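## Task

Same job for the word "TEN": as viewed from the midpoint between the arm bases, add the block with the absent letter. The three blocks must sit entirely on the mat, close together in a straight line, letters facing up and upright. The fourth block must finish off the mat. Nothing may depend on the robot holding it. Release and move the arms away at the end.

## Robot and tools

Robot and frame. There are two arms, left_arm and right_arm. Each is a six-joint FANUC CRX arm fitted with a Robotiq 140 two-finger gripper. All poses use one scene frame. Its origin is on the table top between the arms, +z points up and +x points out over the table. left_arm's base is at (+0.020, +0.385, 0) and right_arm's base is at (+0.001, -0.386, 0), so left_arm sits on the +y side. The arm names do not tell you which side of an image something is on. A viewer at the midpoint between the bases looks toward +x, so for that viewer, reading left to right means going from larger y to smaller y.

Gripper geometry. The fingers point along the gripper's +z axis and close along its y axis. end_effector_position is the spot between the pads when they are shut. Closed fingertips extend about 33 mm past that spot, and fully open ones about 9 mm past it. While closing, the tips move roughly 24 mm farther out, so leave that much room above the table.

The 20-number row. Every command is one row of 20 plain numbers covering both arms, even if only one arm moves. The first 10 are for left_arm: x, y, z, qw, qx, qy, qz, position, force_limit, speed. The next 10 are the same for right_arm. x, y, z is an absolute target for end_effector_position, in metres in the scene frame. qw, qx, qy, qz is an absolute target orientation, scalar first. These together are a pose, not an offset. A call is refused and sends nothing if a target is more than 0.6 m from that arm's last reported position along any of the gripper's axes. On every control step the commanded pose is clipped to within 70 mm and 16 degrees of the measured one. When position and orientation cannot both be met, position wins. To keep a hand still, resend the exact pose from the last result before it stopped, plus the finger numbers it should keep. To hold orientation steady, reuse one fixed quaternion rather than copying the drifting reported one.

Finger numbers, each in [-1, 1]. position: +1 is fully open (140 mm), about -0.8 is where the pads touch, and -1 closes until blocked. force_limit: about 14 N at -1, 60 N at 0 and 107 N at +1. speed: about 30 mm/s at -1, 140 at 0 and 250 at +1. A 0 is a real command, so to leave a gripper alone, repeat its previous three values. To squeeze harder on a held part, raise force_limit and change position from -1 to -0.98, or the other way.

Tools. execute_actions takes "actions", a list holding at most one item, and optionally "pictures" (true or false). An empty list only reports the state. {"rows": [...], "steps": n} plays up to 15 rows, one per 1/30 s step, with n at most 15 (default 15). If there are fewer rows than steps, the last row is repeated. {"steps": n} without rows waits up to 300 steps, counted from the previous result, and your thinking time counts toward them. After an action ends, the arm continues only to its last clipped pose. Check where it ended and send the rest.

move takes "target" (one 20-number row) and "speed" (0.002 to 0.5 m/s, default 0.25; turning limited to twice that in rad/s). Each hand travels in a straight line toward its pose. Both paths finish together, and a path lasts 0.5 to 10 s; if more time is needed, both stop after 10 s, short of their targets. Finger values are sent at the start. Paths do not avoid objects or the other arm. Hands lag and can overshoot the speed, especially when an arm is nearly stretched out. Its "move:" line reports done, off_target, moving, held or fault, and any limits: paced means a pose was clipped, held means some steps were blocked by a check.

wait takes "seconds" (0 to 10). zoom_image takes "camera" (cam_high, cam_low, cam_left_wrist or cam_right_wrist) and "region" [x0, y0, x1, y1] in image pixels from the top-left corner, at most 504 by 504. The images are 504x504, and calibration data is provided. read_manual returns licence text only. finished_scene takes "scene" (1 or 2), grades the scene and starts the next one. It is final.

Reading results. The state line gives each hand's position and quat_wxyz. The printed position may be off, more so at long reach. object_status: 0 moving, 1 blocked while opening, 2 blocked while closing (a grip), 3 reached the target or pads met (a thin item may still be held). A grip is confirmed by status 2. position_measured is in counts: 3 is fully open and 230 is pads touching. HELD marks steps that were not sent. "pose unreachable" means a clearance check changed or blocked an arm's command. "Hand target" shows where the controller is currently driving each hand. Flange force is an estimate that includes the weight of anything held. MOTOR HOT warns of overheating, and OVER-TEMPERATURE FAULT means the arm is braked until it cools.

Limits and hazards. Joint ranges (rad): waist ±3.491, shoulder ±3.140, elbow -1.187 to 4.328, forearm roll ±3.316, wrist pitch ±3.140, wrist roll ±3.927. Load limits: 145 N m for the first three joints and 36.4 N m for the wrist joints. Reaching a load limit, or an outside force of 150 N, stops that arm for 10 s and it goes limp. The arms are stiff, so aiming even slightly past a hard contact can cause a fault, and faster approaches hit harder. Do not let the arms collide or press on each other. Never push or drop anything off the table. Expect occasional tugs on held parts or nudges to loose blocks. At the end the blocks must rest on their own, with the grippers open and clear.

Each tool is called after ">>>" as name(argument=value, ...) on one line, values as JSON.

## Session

>>> execute_actions(actions=[])

Scene clock: 0.00 s of 7600.00 s.
left_arm: end_effector_position=(+0.0087, +0.7456, +0.3158) position_measured=3 object_status=3 end_effector_quat_wxyz=(-0.472, +0.694, -0.537, -0.079) | right_arm: end_effector_position=(+0.6638, -0.2286, +0.1213) position_measured=3 object_status=3 end_effector_quat_wxyz=(+0.167, -0.290, +0.702, +0.628)
Joint positions: left_arm=[ 2.947 -0.747 -0.932  0.924 -1.78  -2.764] | right_arm=[-0.334  1.009  0.764 -1.325 -1.868 -0.608]
Joint velocities: left_arm=[ 0.     0.    -0.    -0.     0.001 -0.001] | right_arm=[ 0.    -0.     0.     0.    -0.     0.001]
Flange force (N, the push that the arm receives, along the gripper's own x y z axes): no reading
Hand target (left_arm): +0.009, +0.746, +0.316; -0.472, +0.694, -0.537, -0.079
Hand target (right_arm): +0.664, -0.229, +0.121; +0.167, -0.290, +0.702, +0.628
camera_calibration (this result's frames):
cam_left_wrist: T_world_to_cam=[[-0.799425, -0.044898, -0.599086, 0.225508], [-0.579948, 0.317909, 0.750062, -0.454214], [0.156779, 0.947057, -0.280183, -0.446276], [0, 0, 0, 1]] pos_world=[-0.0131778, 0.577173, 0.350748]
cam_right_wrist: T_world_to_cam=[[-0.651696, 0.0489159, 0.756901, 0.356883], [0.745427, -0.143033, 0.65106, -0.603089], [0.140109, 0.988508, 0.0567507, 0.314919], [0, 0, 0, 1]] pos_world=[0.638015, -0.415019, 0.10465]

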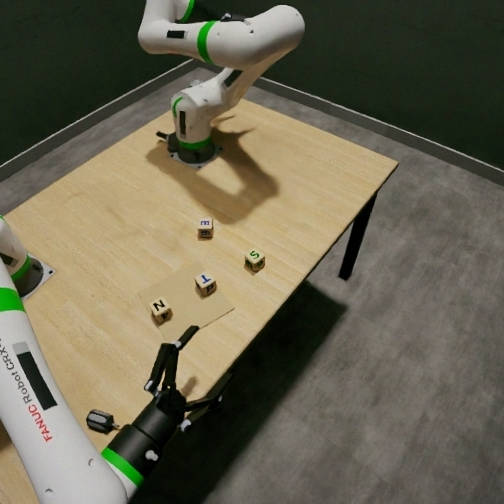

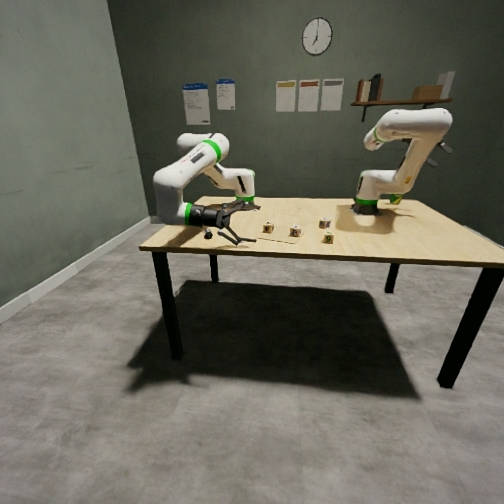

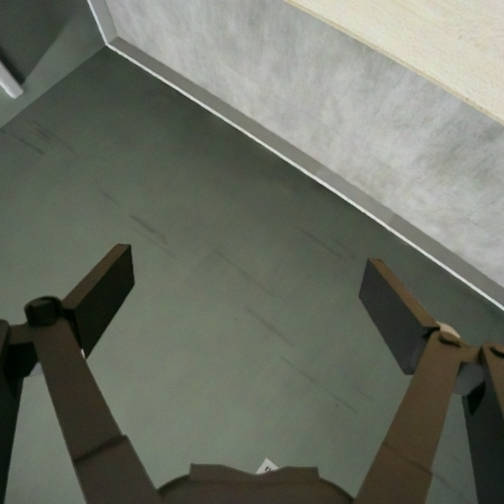

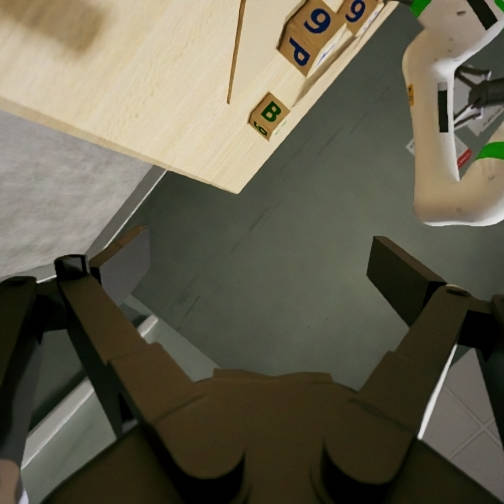

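>>> zoom_image(camera="cam_high", region=[125, 205, 285, 365])

>>> zoom_image(camera="cam_high", region=[185, 208, 225, 248])

>>> zoom_image(camera="cam_high", region=[185, 262, 225, 302])

>>> zoom_image(camera="cam_high", region=[140, 290, 180, 330])

>>> zoom_image(camera="cam_high", region=[235, 240, 275, 280])

Region (125, 205, 285, 365) of cam_high's 504x504 image, scaled by 3.150, with more detail than that image has.

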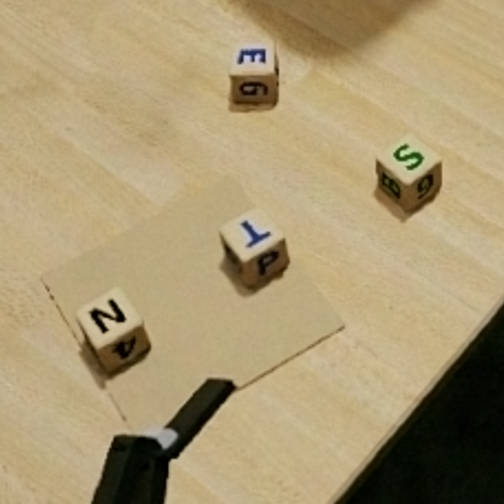

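Region (185, 208, 225, 248) of cam_high's 504x504 image, scaled by 12.600, with more detail than that image has.

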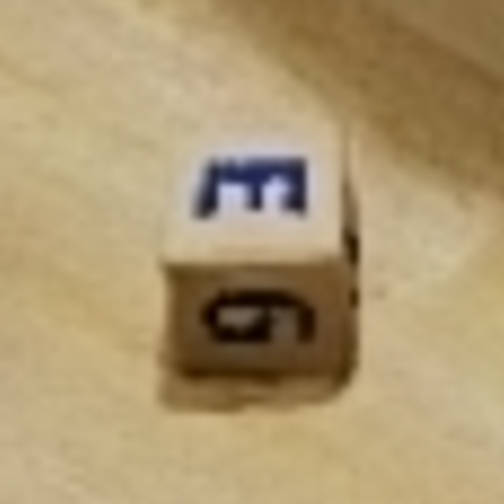

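Region (185, 262, 225, 302) of cam_high's 504x504 image, scaled by 12.600, with more detail than that image has.

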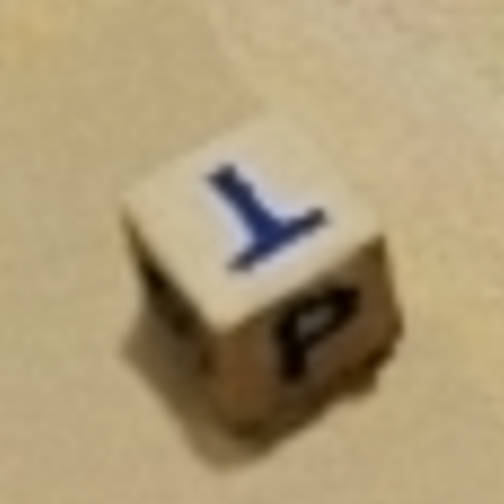

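Region (140, 290, 180, 330) of cam_high's 504x504 image, scaled by 12.600, with more detail than that image has.

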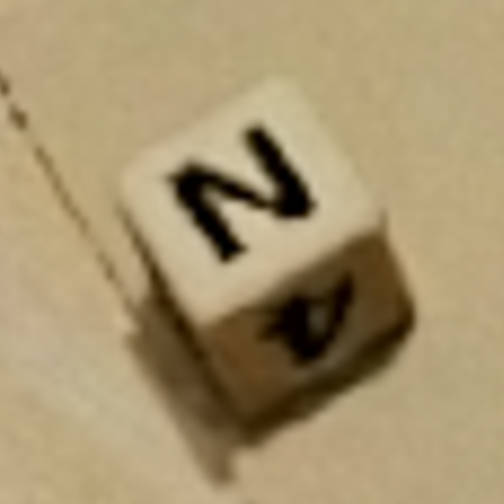

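Region (235, 240, 275, 280) of cam_high's 504x504 image, scaled by 12.600, with more detail than that image has.

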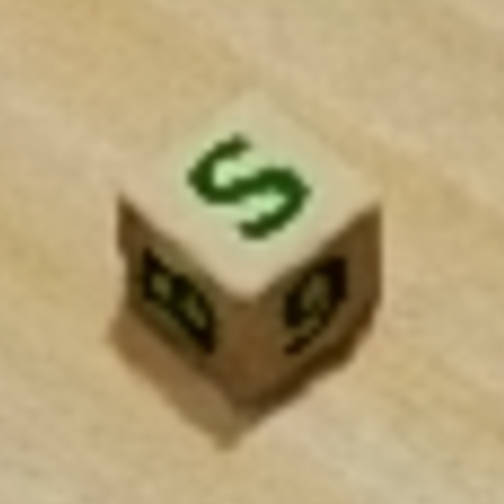

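>>> move(target=[0.0087, 0.7456, 0.3158, -0.472, 0.694, -0.537, -0.079, 1, 0, 0, 0.335, 0.101, 0.135, 0, 0.8973, -0.4415, 0, 0.25, 0.2, 1], speed=0.4)

Scene clock: 76.20 s of 7600.00 s.
left_arm: end_effector_position=(+0.0087, +0.7456, +0.3158) position_measured=3 object_status=3 end_effector_quat_wxyz=(-0.472, +0.694, -0.537, -0.079) | right_arm: end_effector_position=(+0.3359, +0.0987, +0.1349) position_measured=98 object_status=3 end_effector_quat_wxyz=(+0.001, +0.897, -0.443, +0.003)
Joint positions: left_arm=[ 2.946 -0.747 -0.931  0.924 -1.78  -2.764] | right_arm=[ 1.08   0.378  0.202  0.007 -1.397 -0.541]
Joint velocities: left_arm=[ 0.    -0.    -0.     0.001  0.     0.002] | right_arm=[ 0.002  0.001  0.    -0.    -0.001 -0.   ]
Flange force (N, the push that the arm receives, along the gripper's own x y z axes): left_arm=no reading | right_arm=[4.6 15.0 2.5]
Hand target (left_arm): +0.009, +0.746, +0.316; -0.472, +0.694, -0.537, -0.079
Hand target (right_arm): +0.336, +0.099, +0.135; +0.001, +0.897, -0.443, +0.003
Off the commanded pose (left_arm): 0.000 m, 0 deg.
Off the commanded pose (right_arm): 0.002 m, 0 deg.
After step 90, 70.33 s passed at rest.
move: done
camera_calibration (this result's frames):
cam_left_wrist: T_world_to_cam=[[-0.799468, -0.045282, -0.599, 0.225806], [-0.579958, 0.318005, 0.750014, -0.454289], [0.156523, 0.947007, -0.280496, -0.44614], [0, 0, 0, 1]] pos_world=[-0.0131129, 0.577189, 0.350841]
cam_right_wrist: T_world_to_cam=[[-0.767858, -0.640401, -0.0167325, 0.328301], [-0.608744, 0.721266, 0.330463, 0.0920319], [-0.19956, 0.263935, -0.943671, 0.357058], [0, 0, 0, 1]] pos_world=[0.379367, 0.0496247, 0.312025]

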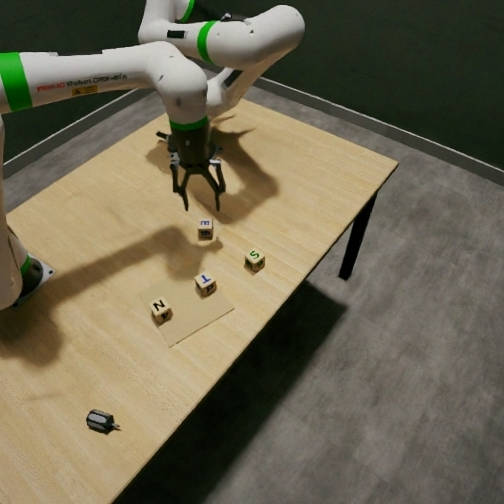

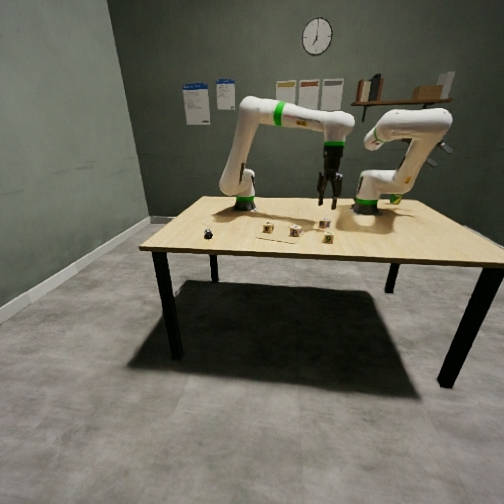

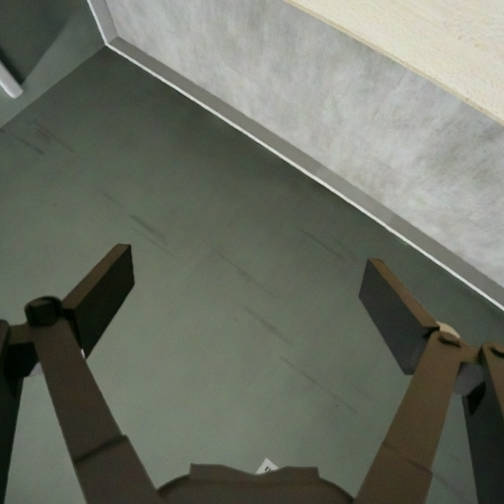

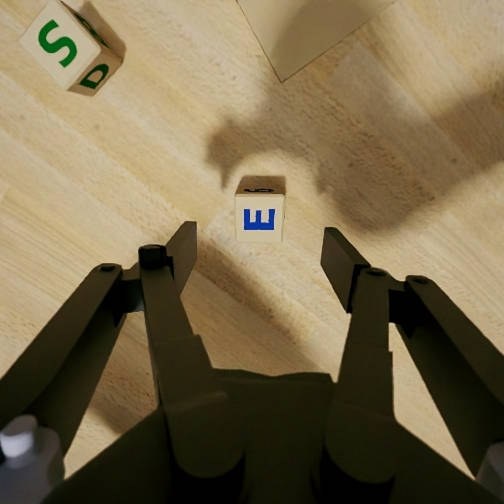

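>>> zoom_image(camera="cam_right_wrist", region=[220, 170, 300, 250])

>>> zoom_image(camera="cam_right_wrist", region=[160, 200, 370, 330])

Region (220, 170, 300, 250) of cam_right_wrist's 504x504 image, scaled by 6.300, with more detail than that image has.

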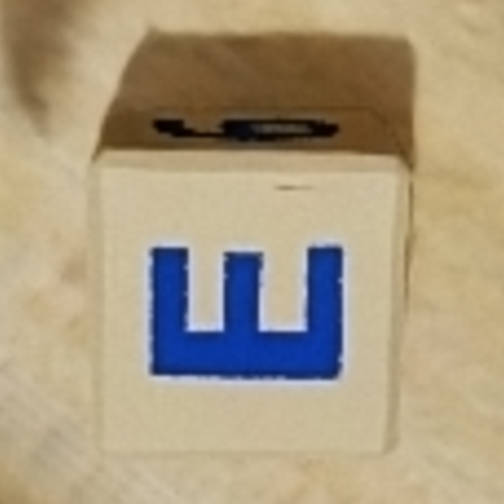

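Region (160, 200, 370, 330) of cam_right_wrist's 504x504 image, scaled by 2.400, with more detail than that image has; it fills the top 312 rows of this view, and the rest is white.

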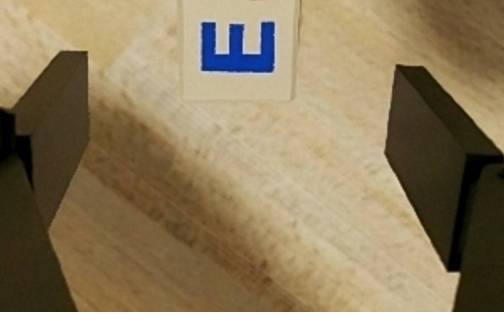

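>>> move(target=[0.0087, 0.7456, 0.3158, -0.472, 0.694, -0.537, -0.079, 1, 0, 0, 0.3367, 0.0977, 0.049, 0, 0.90259, -0.43051, 0, 0.25, 0.2, 1], speed=0.18)

Scene clock: 96.43 s of 7600.00 s.
left_arm: end_effector_position=(+0.0087, +0.7456, +0.3158) position_measured=3 object_status=3 end_effector_quat_wxyz=(-0.472, +0.694, -0.537, -0.079) | right_arm: end_effector_position=(+0.3366, +0.0975, +0.0491) position_measured=98 object_status=3 end_effector_quat_wxyz=(-0.000, +0.903, -0.430, -0.000)
Joint positions: left_arm=[ 2.946 -0.747 -0.931  0.924 -1.78  -2.764] | right_arm=[ 1.074  0.432  0.072 -0.    -1.21  -0.506]
Joint velocities: left_arm=[-0.     0.001 -0.     0.     0.    -0.   ] | right_arm=[ 0.     0.    -0.001 -0.    -0.     0.001]
Flange force (N, the push that the arm receives, along the gripper's own x y z axes): left_arm=no reading | right_arm=[4.1 10.3 -4.2]
Hand target (left_arm): +0.009, +0.746, +0.316; -0.472, +0.694, -0.537, -0.079
Hand target (right_arm): +0.337, +0.098, +0.049; +0.000, +0.903, -0.430, -0.000
Off the commanded pose (left_arm): 0.000 m, 0 deg.
Off the commanded pose (right_arm): 0.000 m, 0 deg.
After step 90, 16.43 s passed at rest.
move: done
camera_calibration (this result's frames):
cam_left_wrist: T_world_to_cam=[[-0.799468, -0.0452818, -0.598999, 0.225806], [-0.579958, 0.318005, 0.750014, -0.45429], [0.156523, 0.947007, -0.280497, -0.44614], [0, 0, 0, 1]] pos_world=[-0.0131128, 0.577189, 0.350841]
cam_right_wrist: T_world_to_cam=[[-0.749705, -0.661592, -0.0154549, 0.322539], [-0.626857, 0.702471, 0.337025, 0.129277], [-0.212116, 0.262357, -0.941369, 0.280786], [0, 0, 0, 1]] pos_world=[0.382407, 0.0489097, 0.225739]

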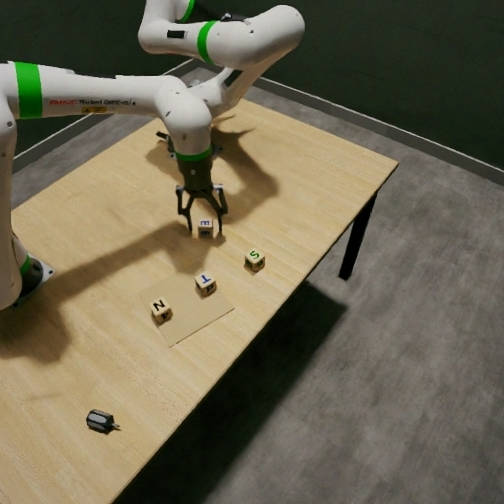

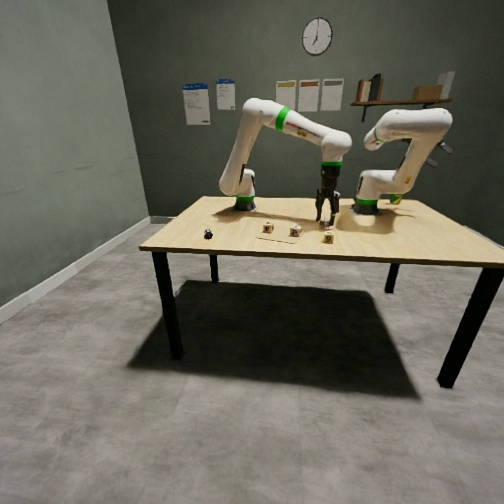

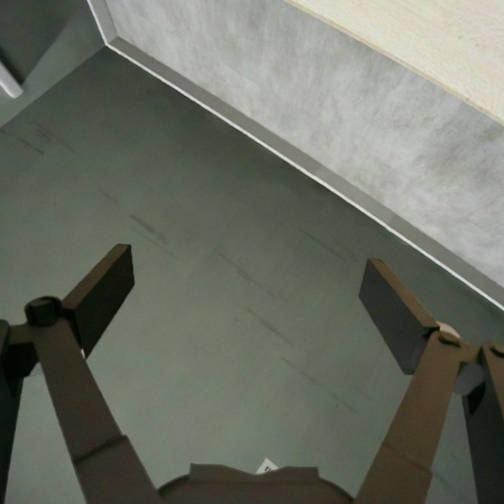

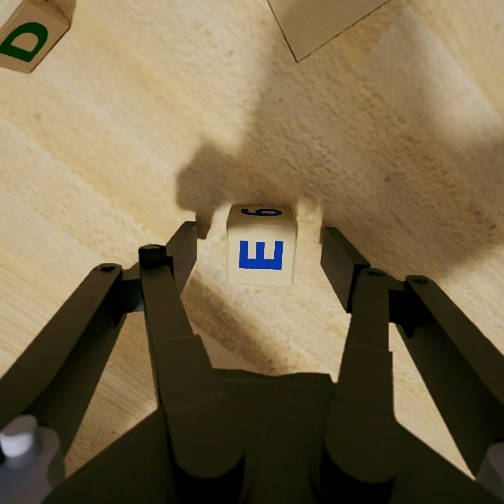

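E is centred between the fingers. I'll close the gripper.

>>> execute_actions(actions=[{"rows": [[0.0087, 0.7456, 0.3158, -0.472, 0.694, -0.537, -0.079, 1, 0, 0, 0.3367, 0.0977, 0.049, 0, 0.90259, -0.43051, 0, -1, 0.2, 0]], "steps": 15}], pictures=false)

Scene clock: 98.43 s of 7600.00 s.
left_arm: end_effector_position=(+0.0087, +0.7456, +0.3158) position_measured=3 object_status=3 end_effector_quat_wxyz=(-0.472, +0.694, -0.537, -0.079) | right_arm: end_effector_position=(+0.3368, +0.0978, +0.0490) position_measured=168 object_status=0 end_effector_quat_wxyz=(-0.000, +0.903, -0.430, +0.000)
Joint positions: left_arm=[ 2.946 -0.747 -0.931  0.924 -1.78  -2.764] | right_arm=[ 1.074  0.433  0.072  0.    -1.21  -0.506]
Joint velocities: left_arm=[ 0.    -0.    -0.    -0.    -0.    -0.001] | right_arm=[0.002 0.    0.    0.    0.    0.   ]
Flange force (N, the push that the arm receives, along the gripper's own x y z axes): left_arm=no reading | right_arm=[5.0 14.2 -11.4]
Hand target (left_arm): +0.009, +0.746, +0.316; -0.472, +0.694, -0.537, -0.079
Hand target (right_arm): +0.337, +0.098, +0.049; -0.000, +0.903, -0.431, +0.000
Off the commanded pose (left_arm): 0.000 m, 0 deg.
Off the commanded pose (right_arm): 0.000 m, 0 deg.
Steps of this call (steps 1 to 45: nothing new was sent; steps 46 to 60: all 15 steps of this action). Readings (end_effector_position | what the end effector reports):
46: left_arm (+0.0087, +0.7456, +0.3158) | right_arm (+0.3366, +0.0975, +0.0490) | left_arm position_measured=3 object_status=3 | right_arm position_measured=98 object_status=0
47: left_arm (+0.0087, +0.7456, +0.3158) | right_arm (+0.3366, +0.0975, +0.0488) | left_arm position_measured=3 object_status=3 | right_arm position_measured=103 object_status=0
49: left_arm (+0.0087, +0.7456, +0.3158) | right_arm (+0.3367, +0.0976, +0.0489) | left_arm position_measured=3 object_status=3 | right_arm position_measured=118 object_status=0
53: left_arm (+0.0087, +0.7456, +0.3158) | right_arm (+0.3367, +0.0977, +0.0490) | left_arm position_measured=3 object_status=3 | right_arm position_measured=149 object_status=0
60: the state above

>>> move(target=[0.0087, 0.7456, 0.3158, -0.472, 0.694, -0.537, -0.079, 1, 0, 0, 0.4585, -0.128, 0.133, 0, 0.59832, -0.80125, 0, -1, 0.2, 0], speed=0.38)

Scene clock: 112.97 s of 7600.00 s.
left_arm: end_effector_position=(+0.0087, +0.7456, +0.3158) position_measured=3 object_status=3 end_effector_quat_wxyz=(-0.472, +0.694, -0.537, -0.079) | right_arm: end_effector_position=(+0.4581, -0.1274, +0.1330) position_measured=168 object_status=2 end_effector_quat_wxyz=(-0.001, -0.598, +0.801, +0.001)
Joint positions: left_arm=[ 2.946 -0.747 -0.931  0.924 -1.78  -2.764] | right_arm=[ 0.652  0.221 -0.002 -0.002 -1.348 -1.052]
Joint velocities: left_arm=[-0.001  0.001  0.    -0.001  0.001 -0.001] | right_arm=[-0.002  0.     0.     0.001 -0.    -0.   ]
Flange force (N, the push that the arm receives, along the gripper's own x y z axes): left_arm=no reading | right_arm=[11.0 7.5 2.6]
Hand target (left_arm): +0.009, +0.746, +0.316; -0.472, +0.694, -0.537, -0.079
Hand target (right_arm): +0.458, -0.127, +0.133; -0.001, -0.598, +0.801, +0.001
Off the commanded pose (left_arm): 0.000 m, 0 deg.
Off the commanded pose (right_arm): 0.001 m, 0 deg.
After step 90, 9.87 s passed at rest.
move: done
camera_calibration (this result's frames):
cam_left_wrist: T_world_to_cam=[[-0.799469, -0.0452824, -0.598999, 0.225806], [-0.579957, 0.318005, 0.750015, -0.45429], [0.156522, 0.947007, -0.280497, -0.44614], [0, 0, 0, 1]] pos_world=[-0.0131131, 0.577189, 0.350841]
cam_right_wrist: T_world_to_cam=[[-0.969824, 0.243434, -0.0134568, 0.481978], [0.224809, 0.914256, 0.33704, -0.0279955], [0.0943499, 0.323844, -0.941394, 0.311966], [0, 0, 0, 1]] pos_world=[0.444293, -0.192763, 0.309605]

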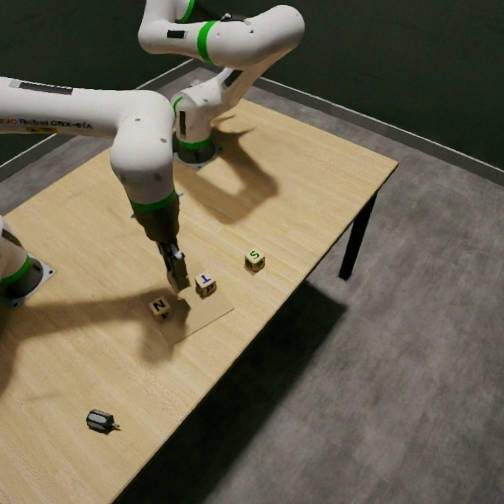

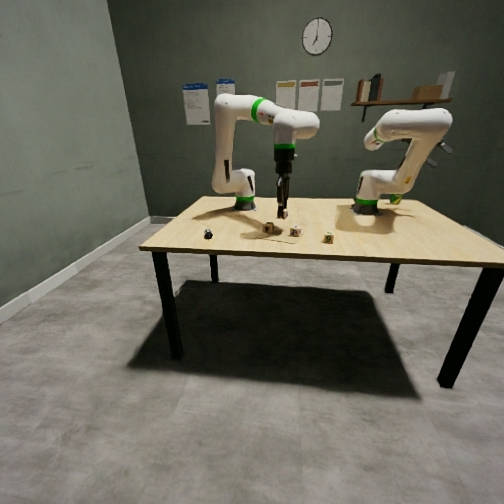

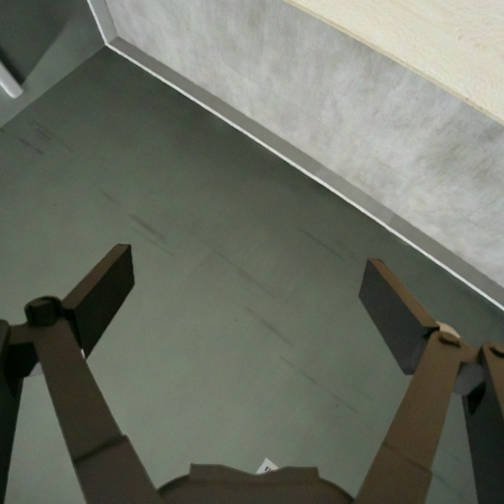

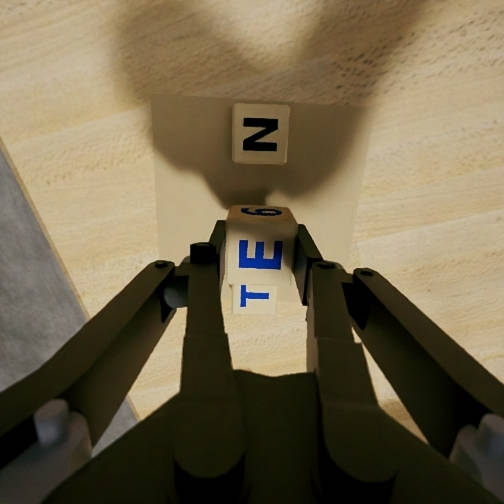

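>>> zoom_image(camera="cam_right_wrist", region=[220, 90, 300, 170])

>>> zoom_image(camera="cam_right_wrist", region=[205, 200, 315, 325])

Region (220, 90, 300, 170) of cam_right_wrist's 504x504 image, scaled by 6.300, with more detail than that image has.

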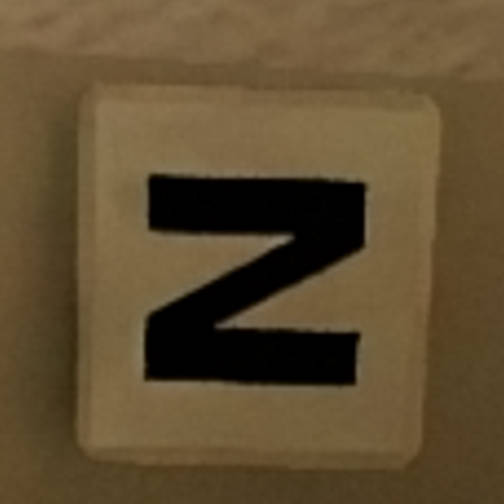

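Region (205, 200, 315, 325) of cam_right_wrist's 504x504 image, scaled by 4.032, with more detail than that image has; it fills the left 444 columns of this view, and the rest is white.

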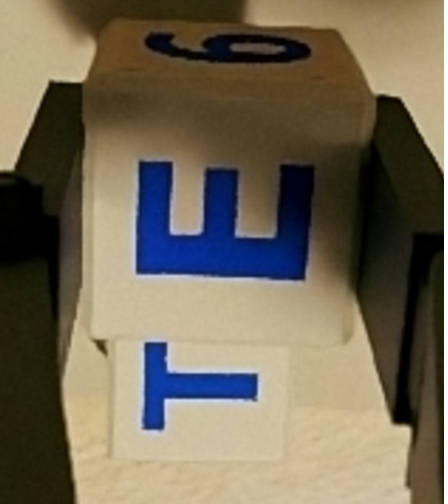

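>>> move(target=[0.0087, 0.7456, 0.3158, -0.472, 0.694, -0.537, -0.079, 1, 0, 0, 0.4601, -0.1279, 0.057, 0, 0.60182, -0.79864, 0, -1, 0.2, 0], speed=0.14)

Scene clock: 149.47 s of 7600.00 s.
left_arm: end_effector_position=(+0.0087, +0.7456, +0.3158) position_measured=3 object_status=3 end_effector_quat_wxyz=(-0.472, +0.694, -0.537, -0.079) | right_arm: end_effector_position=(+0.4600, -0.1280, +0.0571) position_measured=168 object_status=2 end_effector_quat_wxyz=(+0.000, -0.602, +0.799, -0.000)
Joint positions: left_arm=[ 2.946 -0.747 -0.931  0.924 -1.78  -2.764] | right_arm=[ 0.649  0.28  -0.115  0.    -1.176 -1.041]
Joint velocities: left_arm=[ 0.001  0.    -0.     0.     0.    -0.   ] | right_arm=[-0.001  0.001 -0.     0.    -0.     0.001]
Flange force (N, the push that the arm receives, along the gripper's own x y z axes): left_arm=no reading | right_arm=[8.1 5.6 0.4]
Hand target (left_arm): +0.009, +0.746, +0.316; -0.472, +0.694, -0.537, -0.079
Hand target (right_arm): +0.460, -0.128, +0.057; -0.000, -0.602, +0.799, +0.000
Off the commanded pose (left_arm): 0.000 m, 0 deg.
Off the commanded pose (right_arm): 0.000 m, 0 deg.
After step 90, 32.67 s passed at rest.
move: done
camera_calibration (this result's frames):
cam_left_wrist: T_world_to_cam=[[-0.799468, -0.0452824, -0.598999, 0.225806], [-0.579958, 0.318005, 0.750015, -0.45429], [0.156522, 0.947007, -0.280497, -0.44614], [0, 0, 0, 1]] pos_world=[-0.013113, 0.577189, 0.350841]
cam_right_wrist: T_world_to_cam=[[-0.97197, 0.23459, -0.0155667, 0.482945], [0.215805, 0.91649, 0.336859, 0.0021957], [0.0932907, 0.324058, -0.941426, 0.241127], [0, 0, 0, 1]] pos_world=[0.44644, -0.193446, 0.233781]

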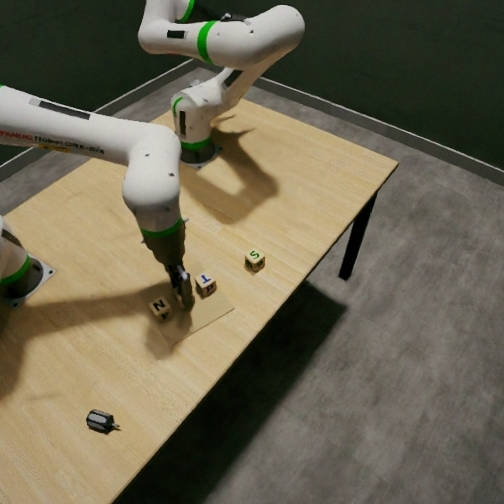

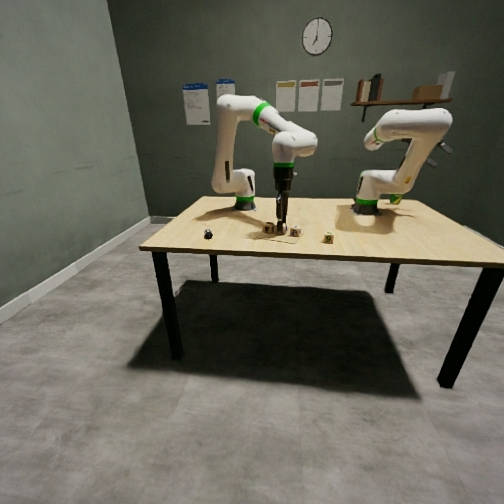

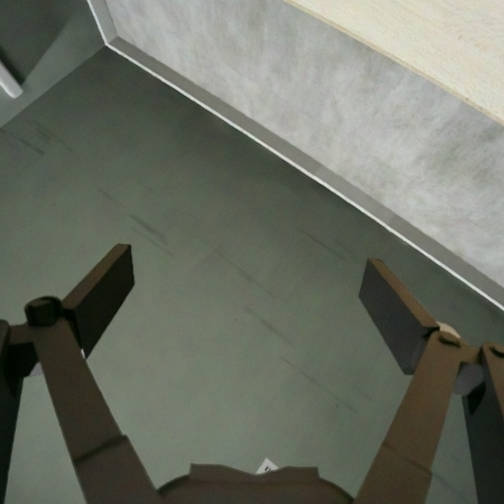

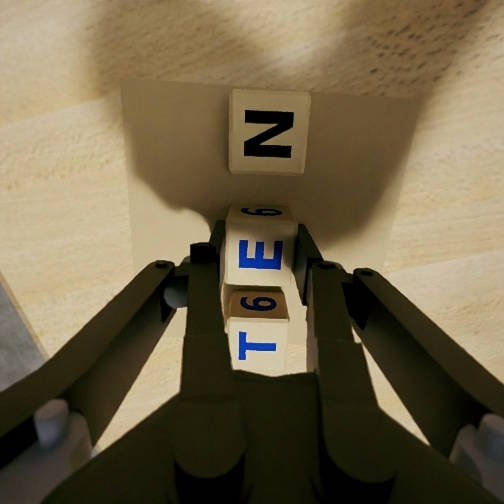

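>>> zoom_image(camera="cam_right_wrist", region=[215, 75, 325, 185])

>>> zoom_image(camera="cam_right_wrist", region=[205, 270, 315, 380])

>>> zoom_image(camera="cam_right_wrist", region=[205, 195, 315, 305])

Region (215, 75, 325, 185) of cam_right_wrist's 504x504 image, scaled by 4.582, with more detail than that image has.

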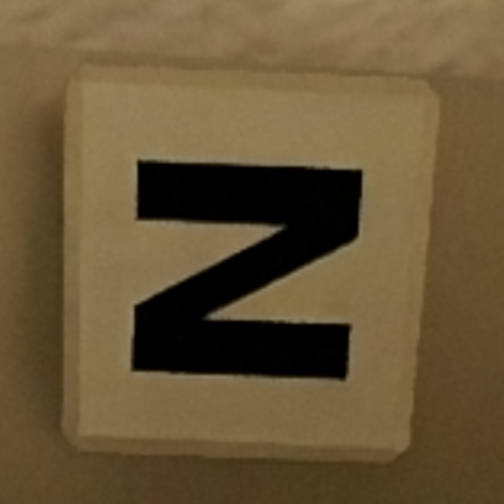

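Region (205, 270, 315, 380) of cam_right_wrist's 504x504 image, scaled by 4.582, with more detail than that image has.

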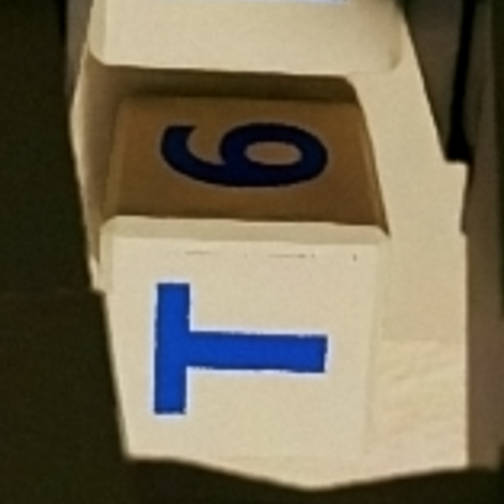

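Region (205, 195, 315, 305) of cam_right_wrist's 504x504 image, scaled by 4.582, with more detail than that image has.

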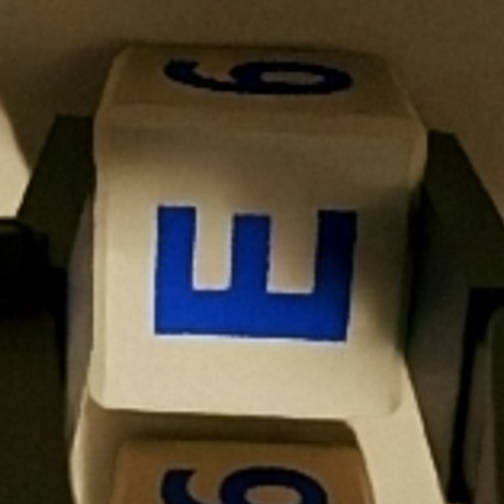

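>>> execute_actions(actions=[{"rows": [
[0.0087, 0.7456, 0.3158, -0.472, 0.694, -0.537, -0.079, 1, 0, 0, 0.4597, -0.1279, 0.0567, 0, 0.60182, -0.79864, 0, -1, 0.2, 0],
[0.0087, 0.7456, 0.3158, -0.472, 0.694, -0.537, -0.079, 1, 0, 0, 0.4593, -0.1277, 0.0562, 0, 0.60182, -0.79864, 0, -1, 0.2, 0],
[0.0087, 0.7456, 0.3158, -0.472, 0.694, -0.537, -0.079, 1, 0, 0, 0.4590, -0.1276, 0.0556, 0, 0.60182, -0.79864, 0, -1, 0.2, 0],
[0.0087, 0.7456, 0.3158, -0.472, 0.694, -0.537, -0.079, 1, 0, 0, 0.4588, -0.1275, 0.0550, 0, 0.60182, -0.79864, 0, -1, 0.2, 0],
[0.0087, 0.7456, 0.3158, -0.472, 0.694, -0.537, -0.079, 1, 0, 0, 0.4588, -0.1275, 0.0545, 0, 0.60182, -0.79864, 0, -1, 0.2, 0],
[0.0087, 0.7456, 0.3158, -0.472, 0.694, -0.537, -0.079, 1, 0, 0, 0.4588, -0.1275, 0.0543, 0, 0.60182, -0.79864, 0, -1, 0.2, 0],
[0.0087, 0.7456, 0.3158, -0.472, 0.694, -0.537, -0.079, 1, 0, 0, 0.4588, -0.1275, 0.0543, 0, 0.60182, -0.79864, 0, -1, 0.2, 0],
[0.0087, 0.7456, 0.3158, -0.472, 0.694, -0.537, -0.079, 1, 0, 0, 0.4588, -0.1275, 0.0543, 0, 0.60182, -0.79864, 0, -1, 0.2, 0],
[0.0087, 0.7456, 0.3158, -0.472, 0.694, -0.537, -0.079, 1, 0, 0, 0.4588, -0.1275, 0.0543, 0, 0.60182, -0.79864, 0, -1, 0.2, 0],
[0.0087, 0.7456, 0.3158, -0.472, 0.694, -0.537, -0.079, 1, 0, 0, 0.4588, -0.1275, 0.0543, 0, 0.60182, -0.79864, 0, 0.3, 0.2, 0]
], "steps": 15}])

Scene clock: 168.87 s of 7600.00 s.
left_arm: end_effector_position=(+0.0087, +0.7456, +0.3158) position_measured=3 object_status=3 end_effector_quat_wxyz=(-0.472, +0.694, -0.537, -0.079) | right_arm: end_effector_position=(+0.4588, -0.1275, +0.0543) position_measured=133 object_status=0 end_effector_quat_wxyz=(+0.000, -0.602, +0.799, +0.000)
Joint positions: left_arm=[ 2.946 -0.747 -0.931  0.924 -1.78  -2.764] | right_arm=[ 0.652  0.281 -0.121 -0.    -1.169 -1.044]
Joint velocities: left_arm=[ 0.    -0.     0.    -0.002  0.     0.001] | right_arm=[-0.001  0.     0.     0.001  0.     0.   ]
Flange force (N, the push that the arm receives, along the gripper's own x y z axes): left_arm=no reading | right_arm=[9.5 8.6 -0.9]
Hand target (left_arm): +0.009, +0.746, +0.316; -0.472, +0.694, -0.537, -0.079
Hand target (right_arm): +0.459, -0.128, +0.054; +0.000, -0.602, +0.799, -0.000
Off the commanded pose (left_arm): 0.000 m, 0 deg.
Off the commanded pose (right_arm): 0.000 m, 0 deg.
Steps of this call (steps 1 to 90: nothing new was sent; then 15.90 s passed at rest; steps 91 to 105: all 15 steps of this action). Readings (end_effector_position | what the end effector reports):
91: left_arm (+0.0087, +0.7456, +0.3158) | right_arm (+0.4599, -0.1280, +0.0570) | left_arm position_measured=3 object_status=3 | right_arm position_measured=168 object_status=2
92: left_arm (+0.0087, +0.7456, +0.3158) | right_arm (+0.4597, -0.1279, +0.0566) | left_arm position_measured=3 object_status=3 | right_arm position_measured=168 object_status=2
94: left_arm (+0.0087, +0.7456, +0.3158) | right_arm (+0.4590, -0.1276, +0.0556) | left_arm position_measured=3 object_status=3 | right_arm position_measured=168 object_status=2
98: left_arm (+0.0087, +0.7456, +0.3158) | right_arm (+0.4588, -0.1275, +0.0543) | left_arm position_measured=3 object_status=3 | right_arm position_measured=168 object_status=2
105: the state above
camera_calibration (this result's frames):
cam_left_wrist: T_world_to_cam=[[-0.799469, -0.0452824, -0.598999, 0.225806], [-0.579958, 0.318005, 0.750015, -0.45429], [0.156522, 0.947007, -0.280497, -0.44614], [0, 0, 0, 1]] pos_world=[-0.0131131, 0.577189, 0.350841]
cam_right_wrist: T_world_to_cam=[[-0.971909, 0.234848, -0.0154626, 0.481608], [0.216082, 0.916426, 0.336856, 0.00277398], [0.0932805, 0.324053, -0.941429, 0.23842], [0, 0, 0, 1]] pos_world=[0.44524, -0.192908, 0.230968]

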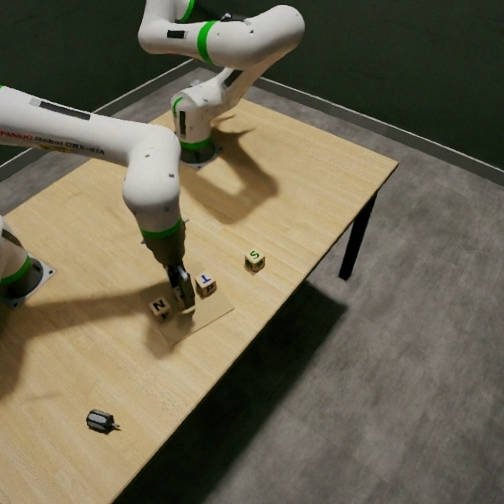

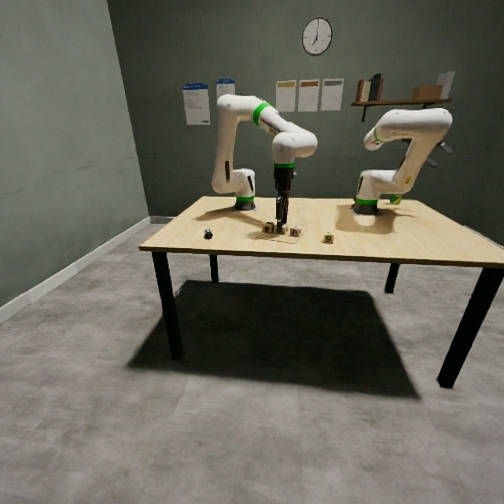

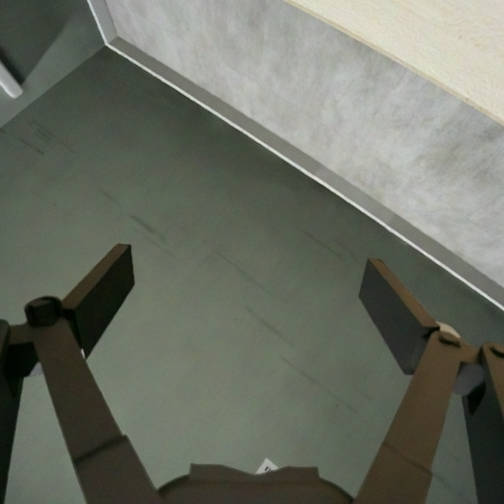

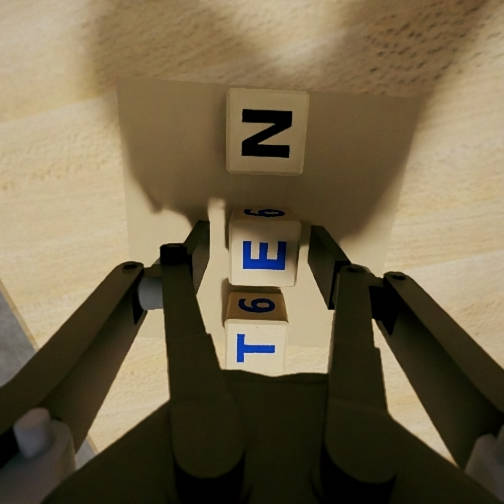

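>>> execute_actions(actions=[])

Scene clock: 174.23 s of 7600.00 s.
left_arm: end_effector_position=(+0.0087, +0.7456, +0.3158) position_measured=3 object_status=3 end_effector_quat_wxyz=(-0.472, +0.694, -0.537, -0.079) | right_arm: end_effector_position=(+0.4588, -0.1275, +0.0543) position_measured=91 object_status=3 end_effector_quat_wxyz=(+0.000, -0.602, +0.799, -0.000)
Joint positions: left_arm=[ 2.946 -0.747 -0.931  0.924 -1.78  -2.764] | right_arm=[ 0.652  0.281 -0.121  0.    -1.169 -1.044]
Joint velocities: left_arm=[-0.    -0.    -0.     0.     0.    -0.002] | right_arm=[-0.    -0.    -0.001  0.     0.     0.002]
Flange force (N, the push that the arm receives, along the gripper's own x y z axes): left_arm=no reading | right_arm=[7.9 9.3 -0.7]
Hand target (left_arm): +0.009, +0.746, +0.316; -0.472, +0.694, -0.537, -0.079
Hand target (right_arm): +0.459, -0.128, +0.054; +0.000, -0.602, +0.799, -0.000
Off the commanded pose (left_arm): 0.000 m, 0 deg.
Off the commanded pose (right_arm): 0.000 m, 0 deg.
Steps of this call (steps 1 to 90: nothing new was sent; then 2.37 s passed at rest). Readings (end_effector_position | what the end effector reports):
1: left_arm (+0.0087, +0.7456, +0.3158) | right_arm (+0.4588, -0.1275, +0.0543) | left_arm position_measured=3 object_status=3 | right_arm position_measured=125 object_status=0
2: left_arm (+0.0087, +0.7456, +0.3158) | right_arm (+0.4588, -0.1275, +0.0543) | left_arm position_measured=3 object_status=3 | right_arm position_measured=117 object_status=0
4: left_arm (+0.0087, +0.7456, +0.3158) | right_arm (+0.4588, -0.1275, +0.0543) | left_arm position_measured=3 object_status=3 | right_arm position_measured=102 object_status=0
8: left_arm (+0.0087, +0.7456, +0.3158) | right_arm (+0.4588, -0.1275, +0.0543) | left_arm position_measured=3 object_status=3 | right_arm position_measured=91 object_status=0
90: the state above
camera_calibration (this result's frames):
cam_left_wrist: T_world_to_cam=[[-0.799469, -0.0452827, -0.598999, 0.225806], [-0.579958, 0.318005, 0.750015, -0.45429], [0.156522, 0.947007, -0.280497, -0.44614], [0, 0, 0, 1]] pos_world=[-0.0131131, 0.577189, 0.350841]
cam_right_wrist: T_world_to_cam=[[-0.971914, 0.234824, -0.0155023, 0.481625], [0.21605, 0.916447, 0.33682, 0.00280292], [0.0933002, 0.324011, -0.941442, 0.238412], [0, 0, 0, 1]] pos_world=[0.445249, -0.192913, 0.230973]

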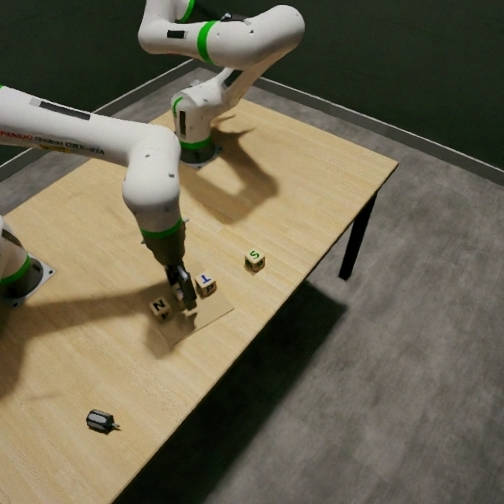

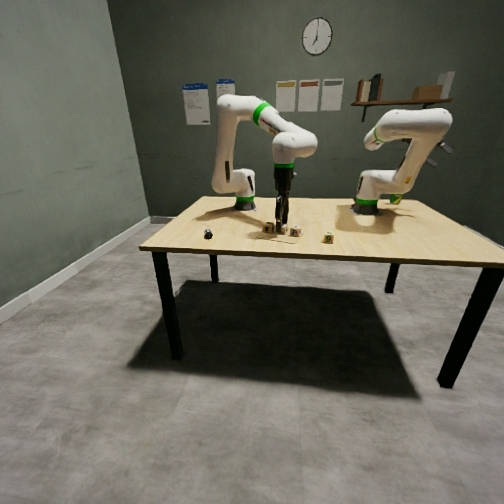

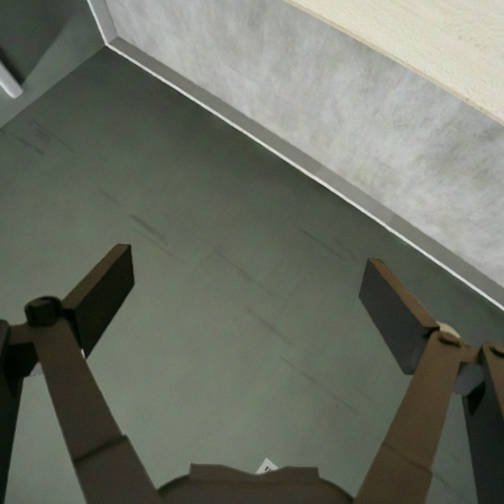

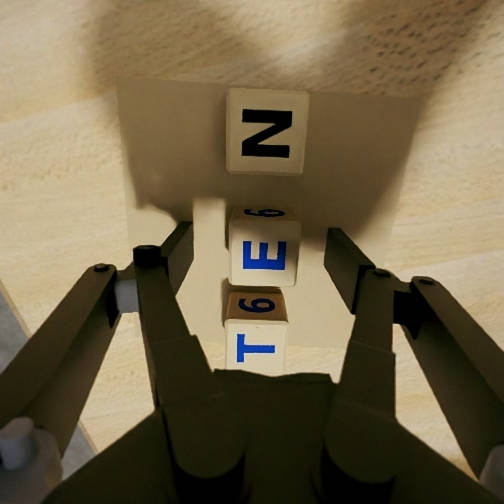

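>>> zoom_image(camera="cam_right_wrist", region=[160, 70, 360, 380])

Region (160, 70, 360, 380) of cam_right_wrist's 504x504 image, scaled by 1.626, with more detail than that image has; it fills the left 325 columns of this view, and the rest is white.

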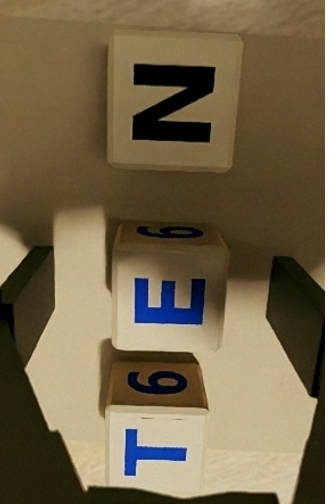

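>>> move(target=[0.0087, 0.7456, 0.3158, -0.472, 0.694, -0.537, -0.079, 1, 0, 0, 0.36, -0.27, 0.28, 0, 0.60182, -0.79864, 0, 0.7, 0.2, 1], speed=0.35)

Scene clock: 186.40 s of 7600.00 s.
left_arm: end_effector_position=(+0.0087, +0.7456, +0.3158) position_measured=3 object_status=3 end_effector_quat_wxyz=(-0.472, +0.694, -0.537, -0.079) | right_arm: end_effector_position=(+0.3605, -0.2696, +0.2799) position_measured=41 object_status=3 end_effector_quat_wxyz=(-0.000, -0.602, +0.799, +0.000)
Joint positions: left_arm=[ 2.946 -0.747 -0.931  0.924 -1.78  -2.764] | right_arm=[ 0.552 -0.178 -0.066 -0.    -1.683 -0.944]
Joint velocities: left_arm=[ 0.     0.001  0.    -0.    -0.     0.001] | right_arm=[-0.001 -0.002  0.001  0.    -0.001 -0.   ]
Flange force (N, the push that the arm receives, along the gripper's own x y z axes): left_arm=no reading | right_arm=[7.4 6.3 4.8]
Hand target (left_arm): +0.009, +0.746, +0.316; -0.472, +0.694, -0.537, -0.079
Hand target (right_arm): +0.361, -0.270, +0.280; -0.000, -0.602, +0.799, +0.000
Off the commanded pose (left_arm): 0.000 m, 0 deg.
Off the commanded pose (right_arm): 0.001 m, 0 deg.
After step 90, 7.93 s passed at rest.
move: done
camera_calibration (this result's frames):
cam_left_wrist: T_world_to_cam=[[-0.799469, -0.0452824, -0.598999, 0.225806], [-0.579958, 0.318005, 0.750015, -0.45429], [0.156522, 0.947007, -0.280497, -0.44614], [0, 0, 0, 1]] pos_world=[-0.013113, 0.577189, 0.350841]
cam_right_wrist: T_world_to_cam=[[-0.971771, 0.235447, -0.0150173, 0.422958], [0.216793, 0.916264, 0.336839, 0.0779988], [0.0930676, 0.324075, -0.941442, 0.506093], [0, 0, 0, 1]] pos_world=[0.347008, -0.335064, 0.456536]

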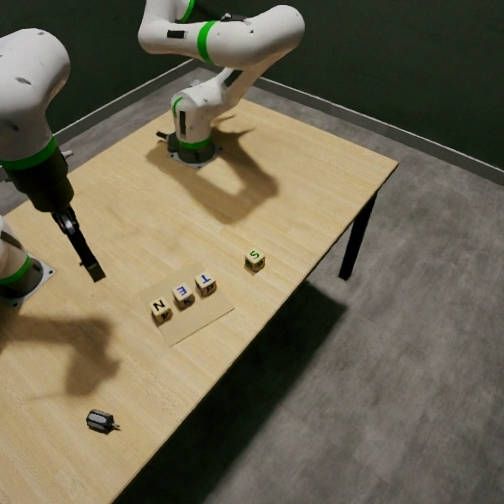

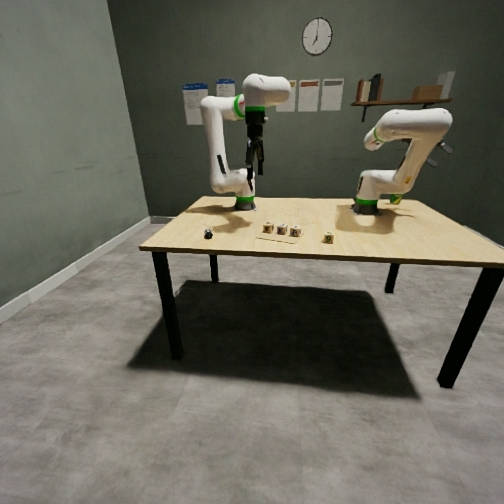

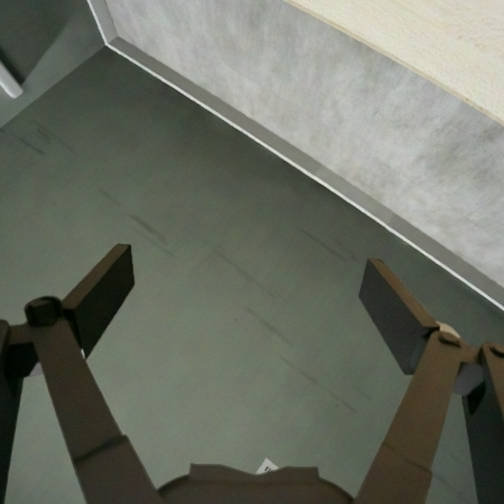

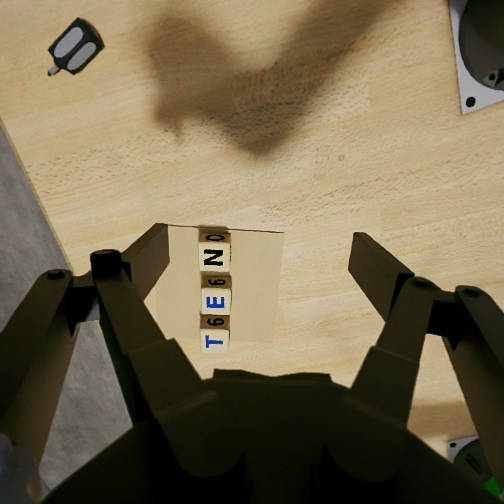

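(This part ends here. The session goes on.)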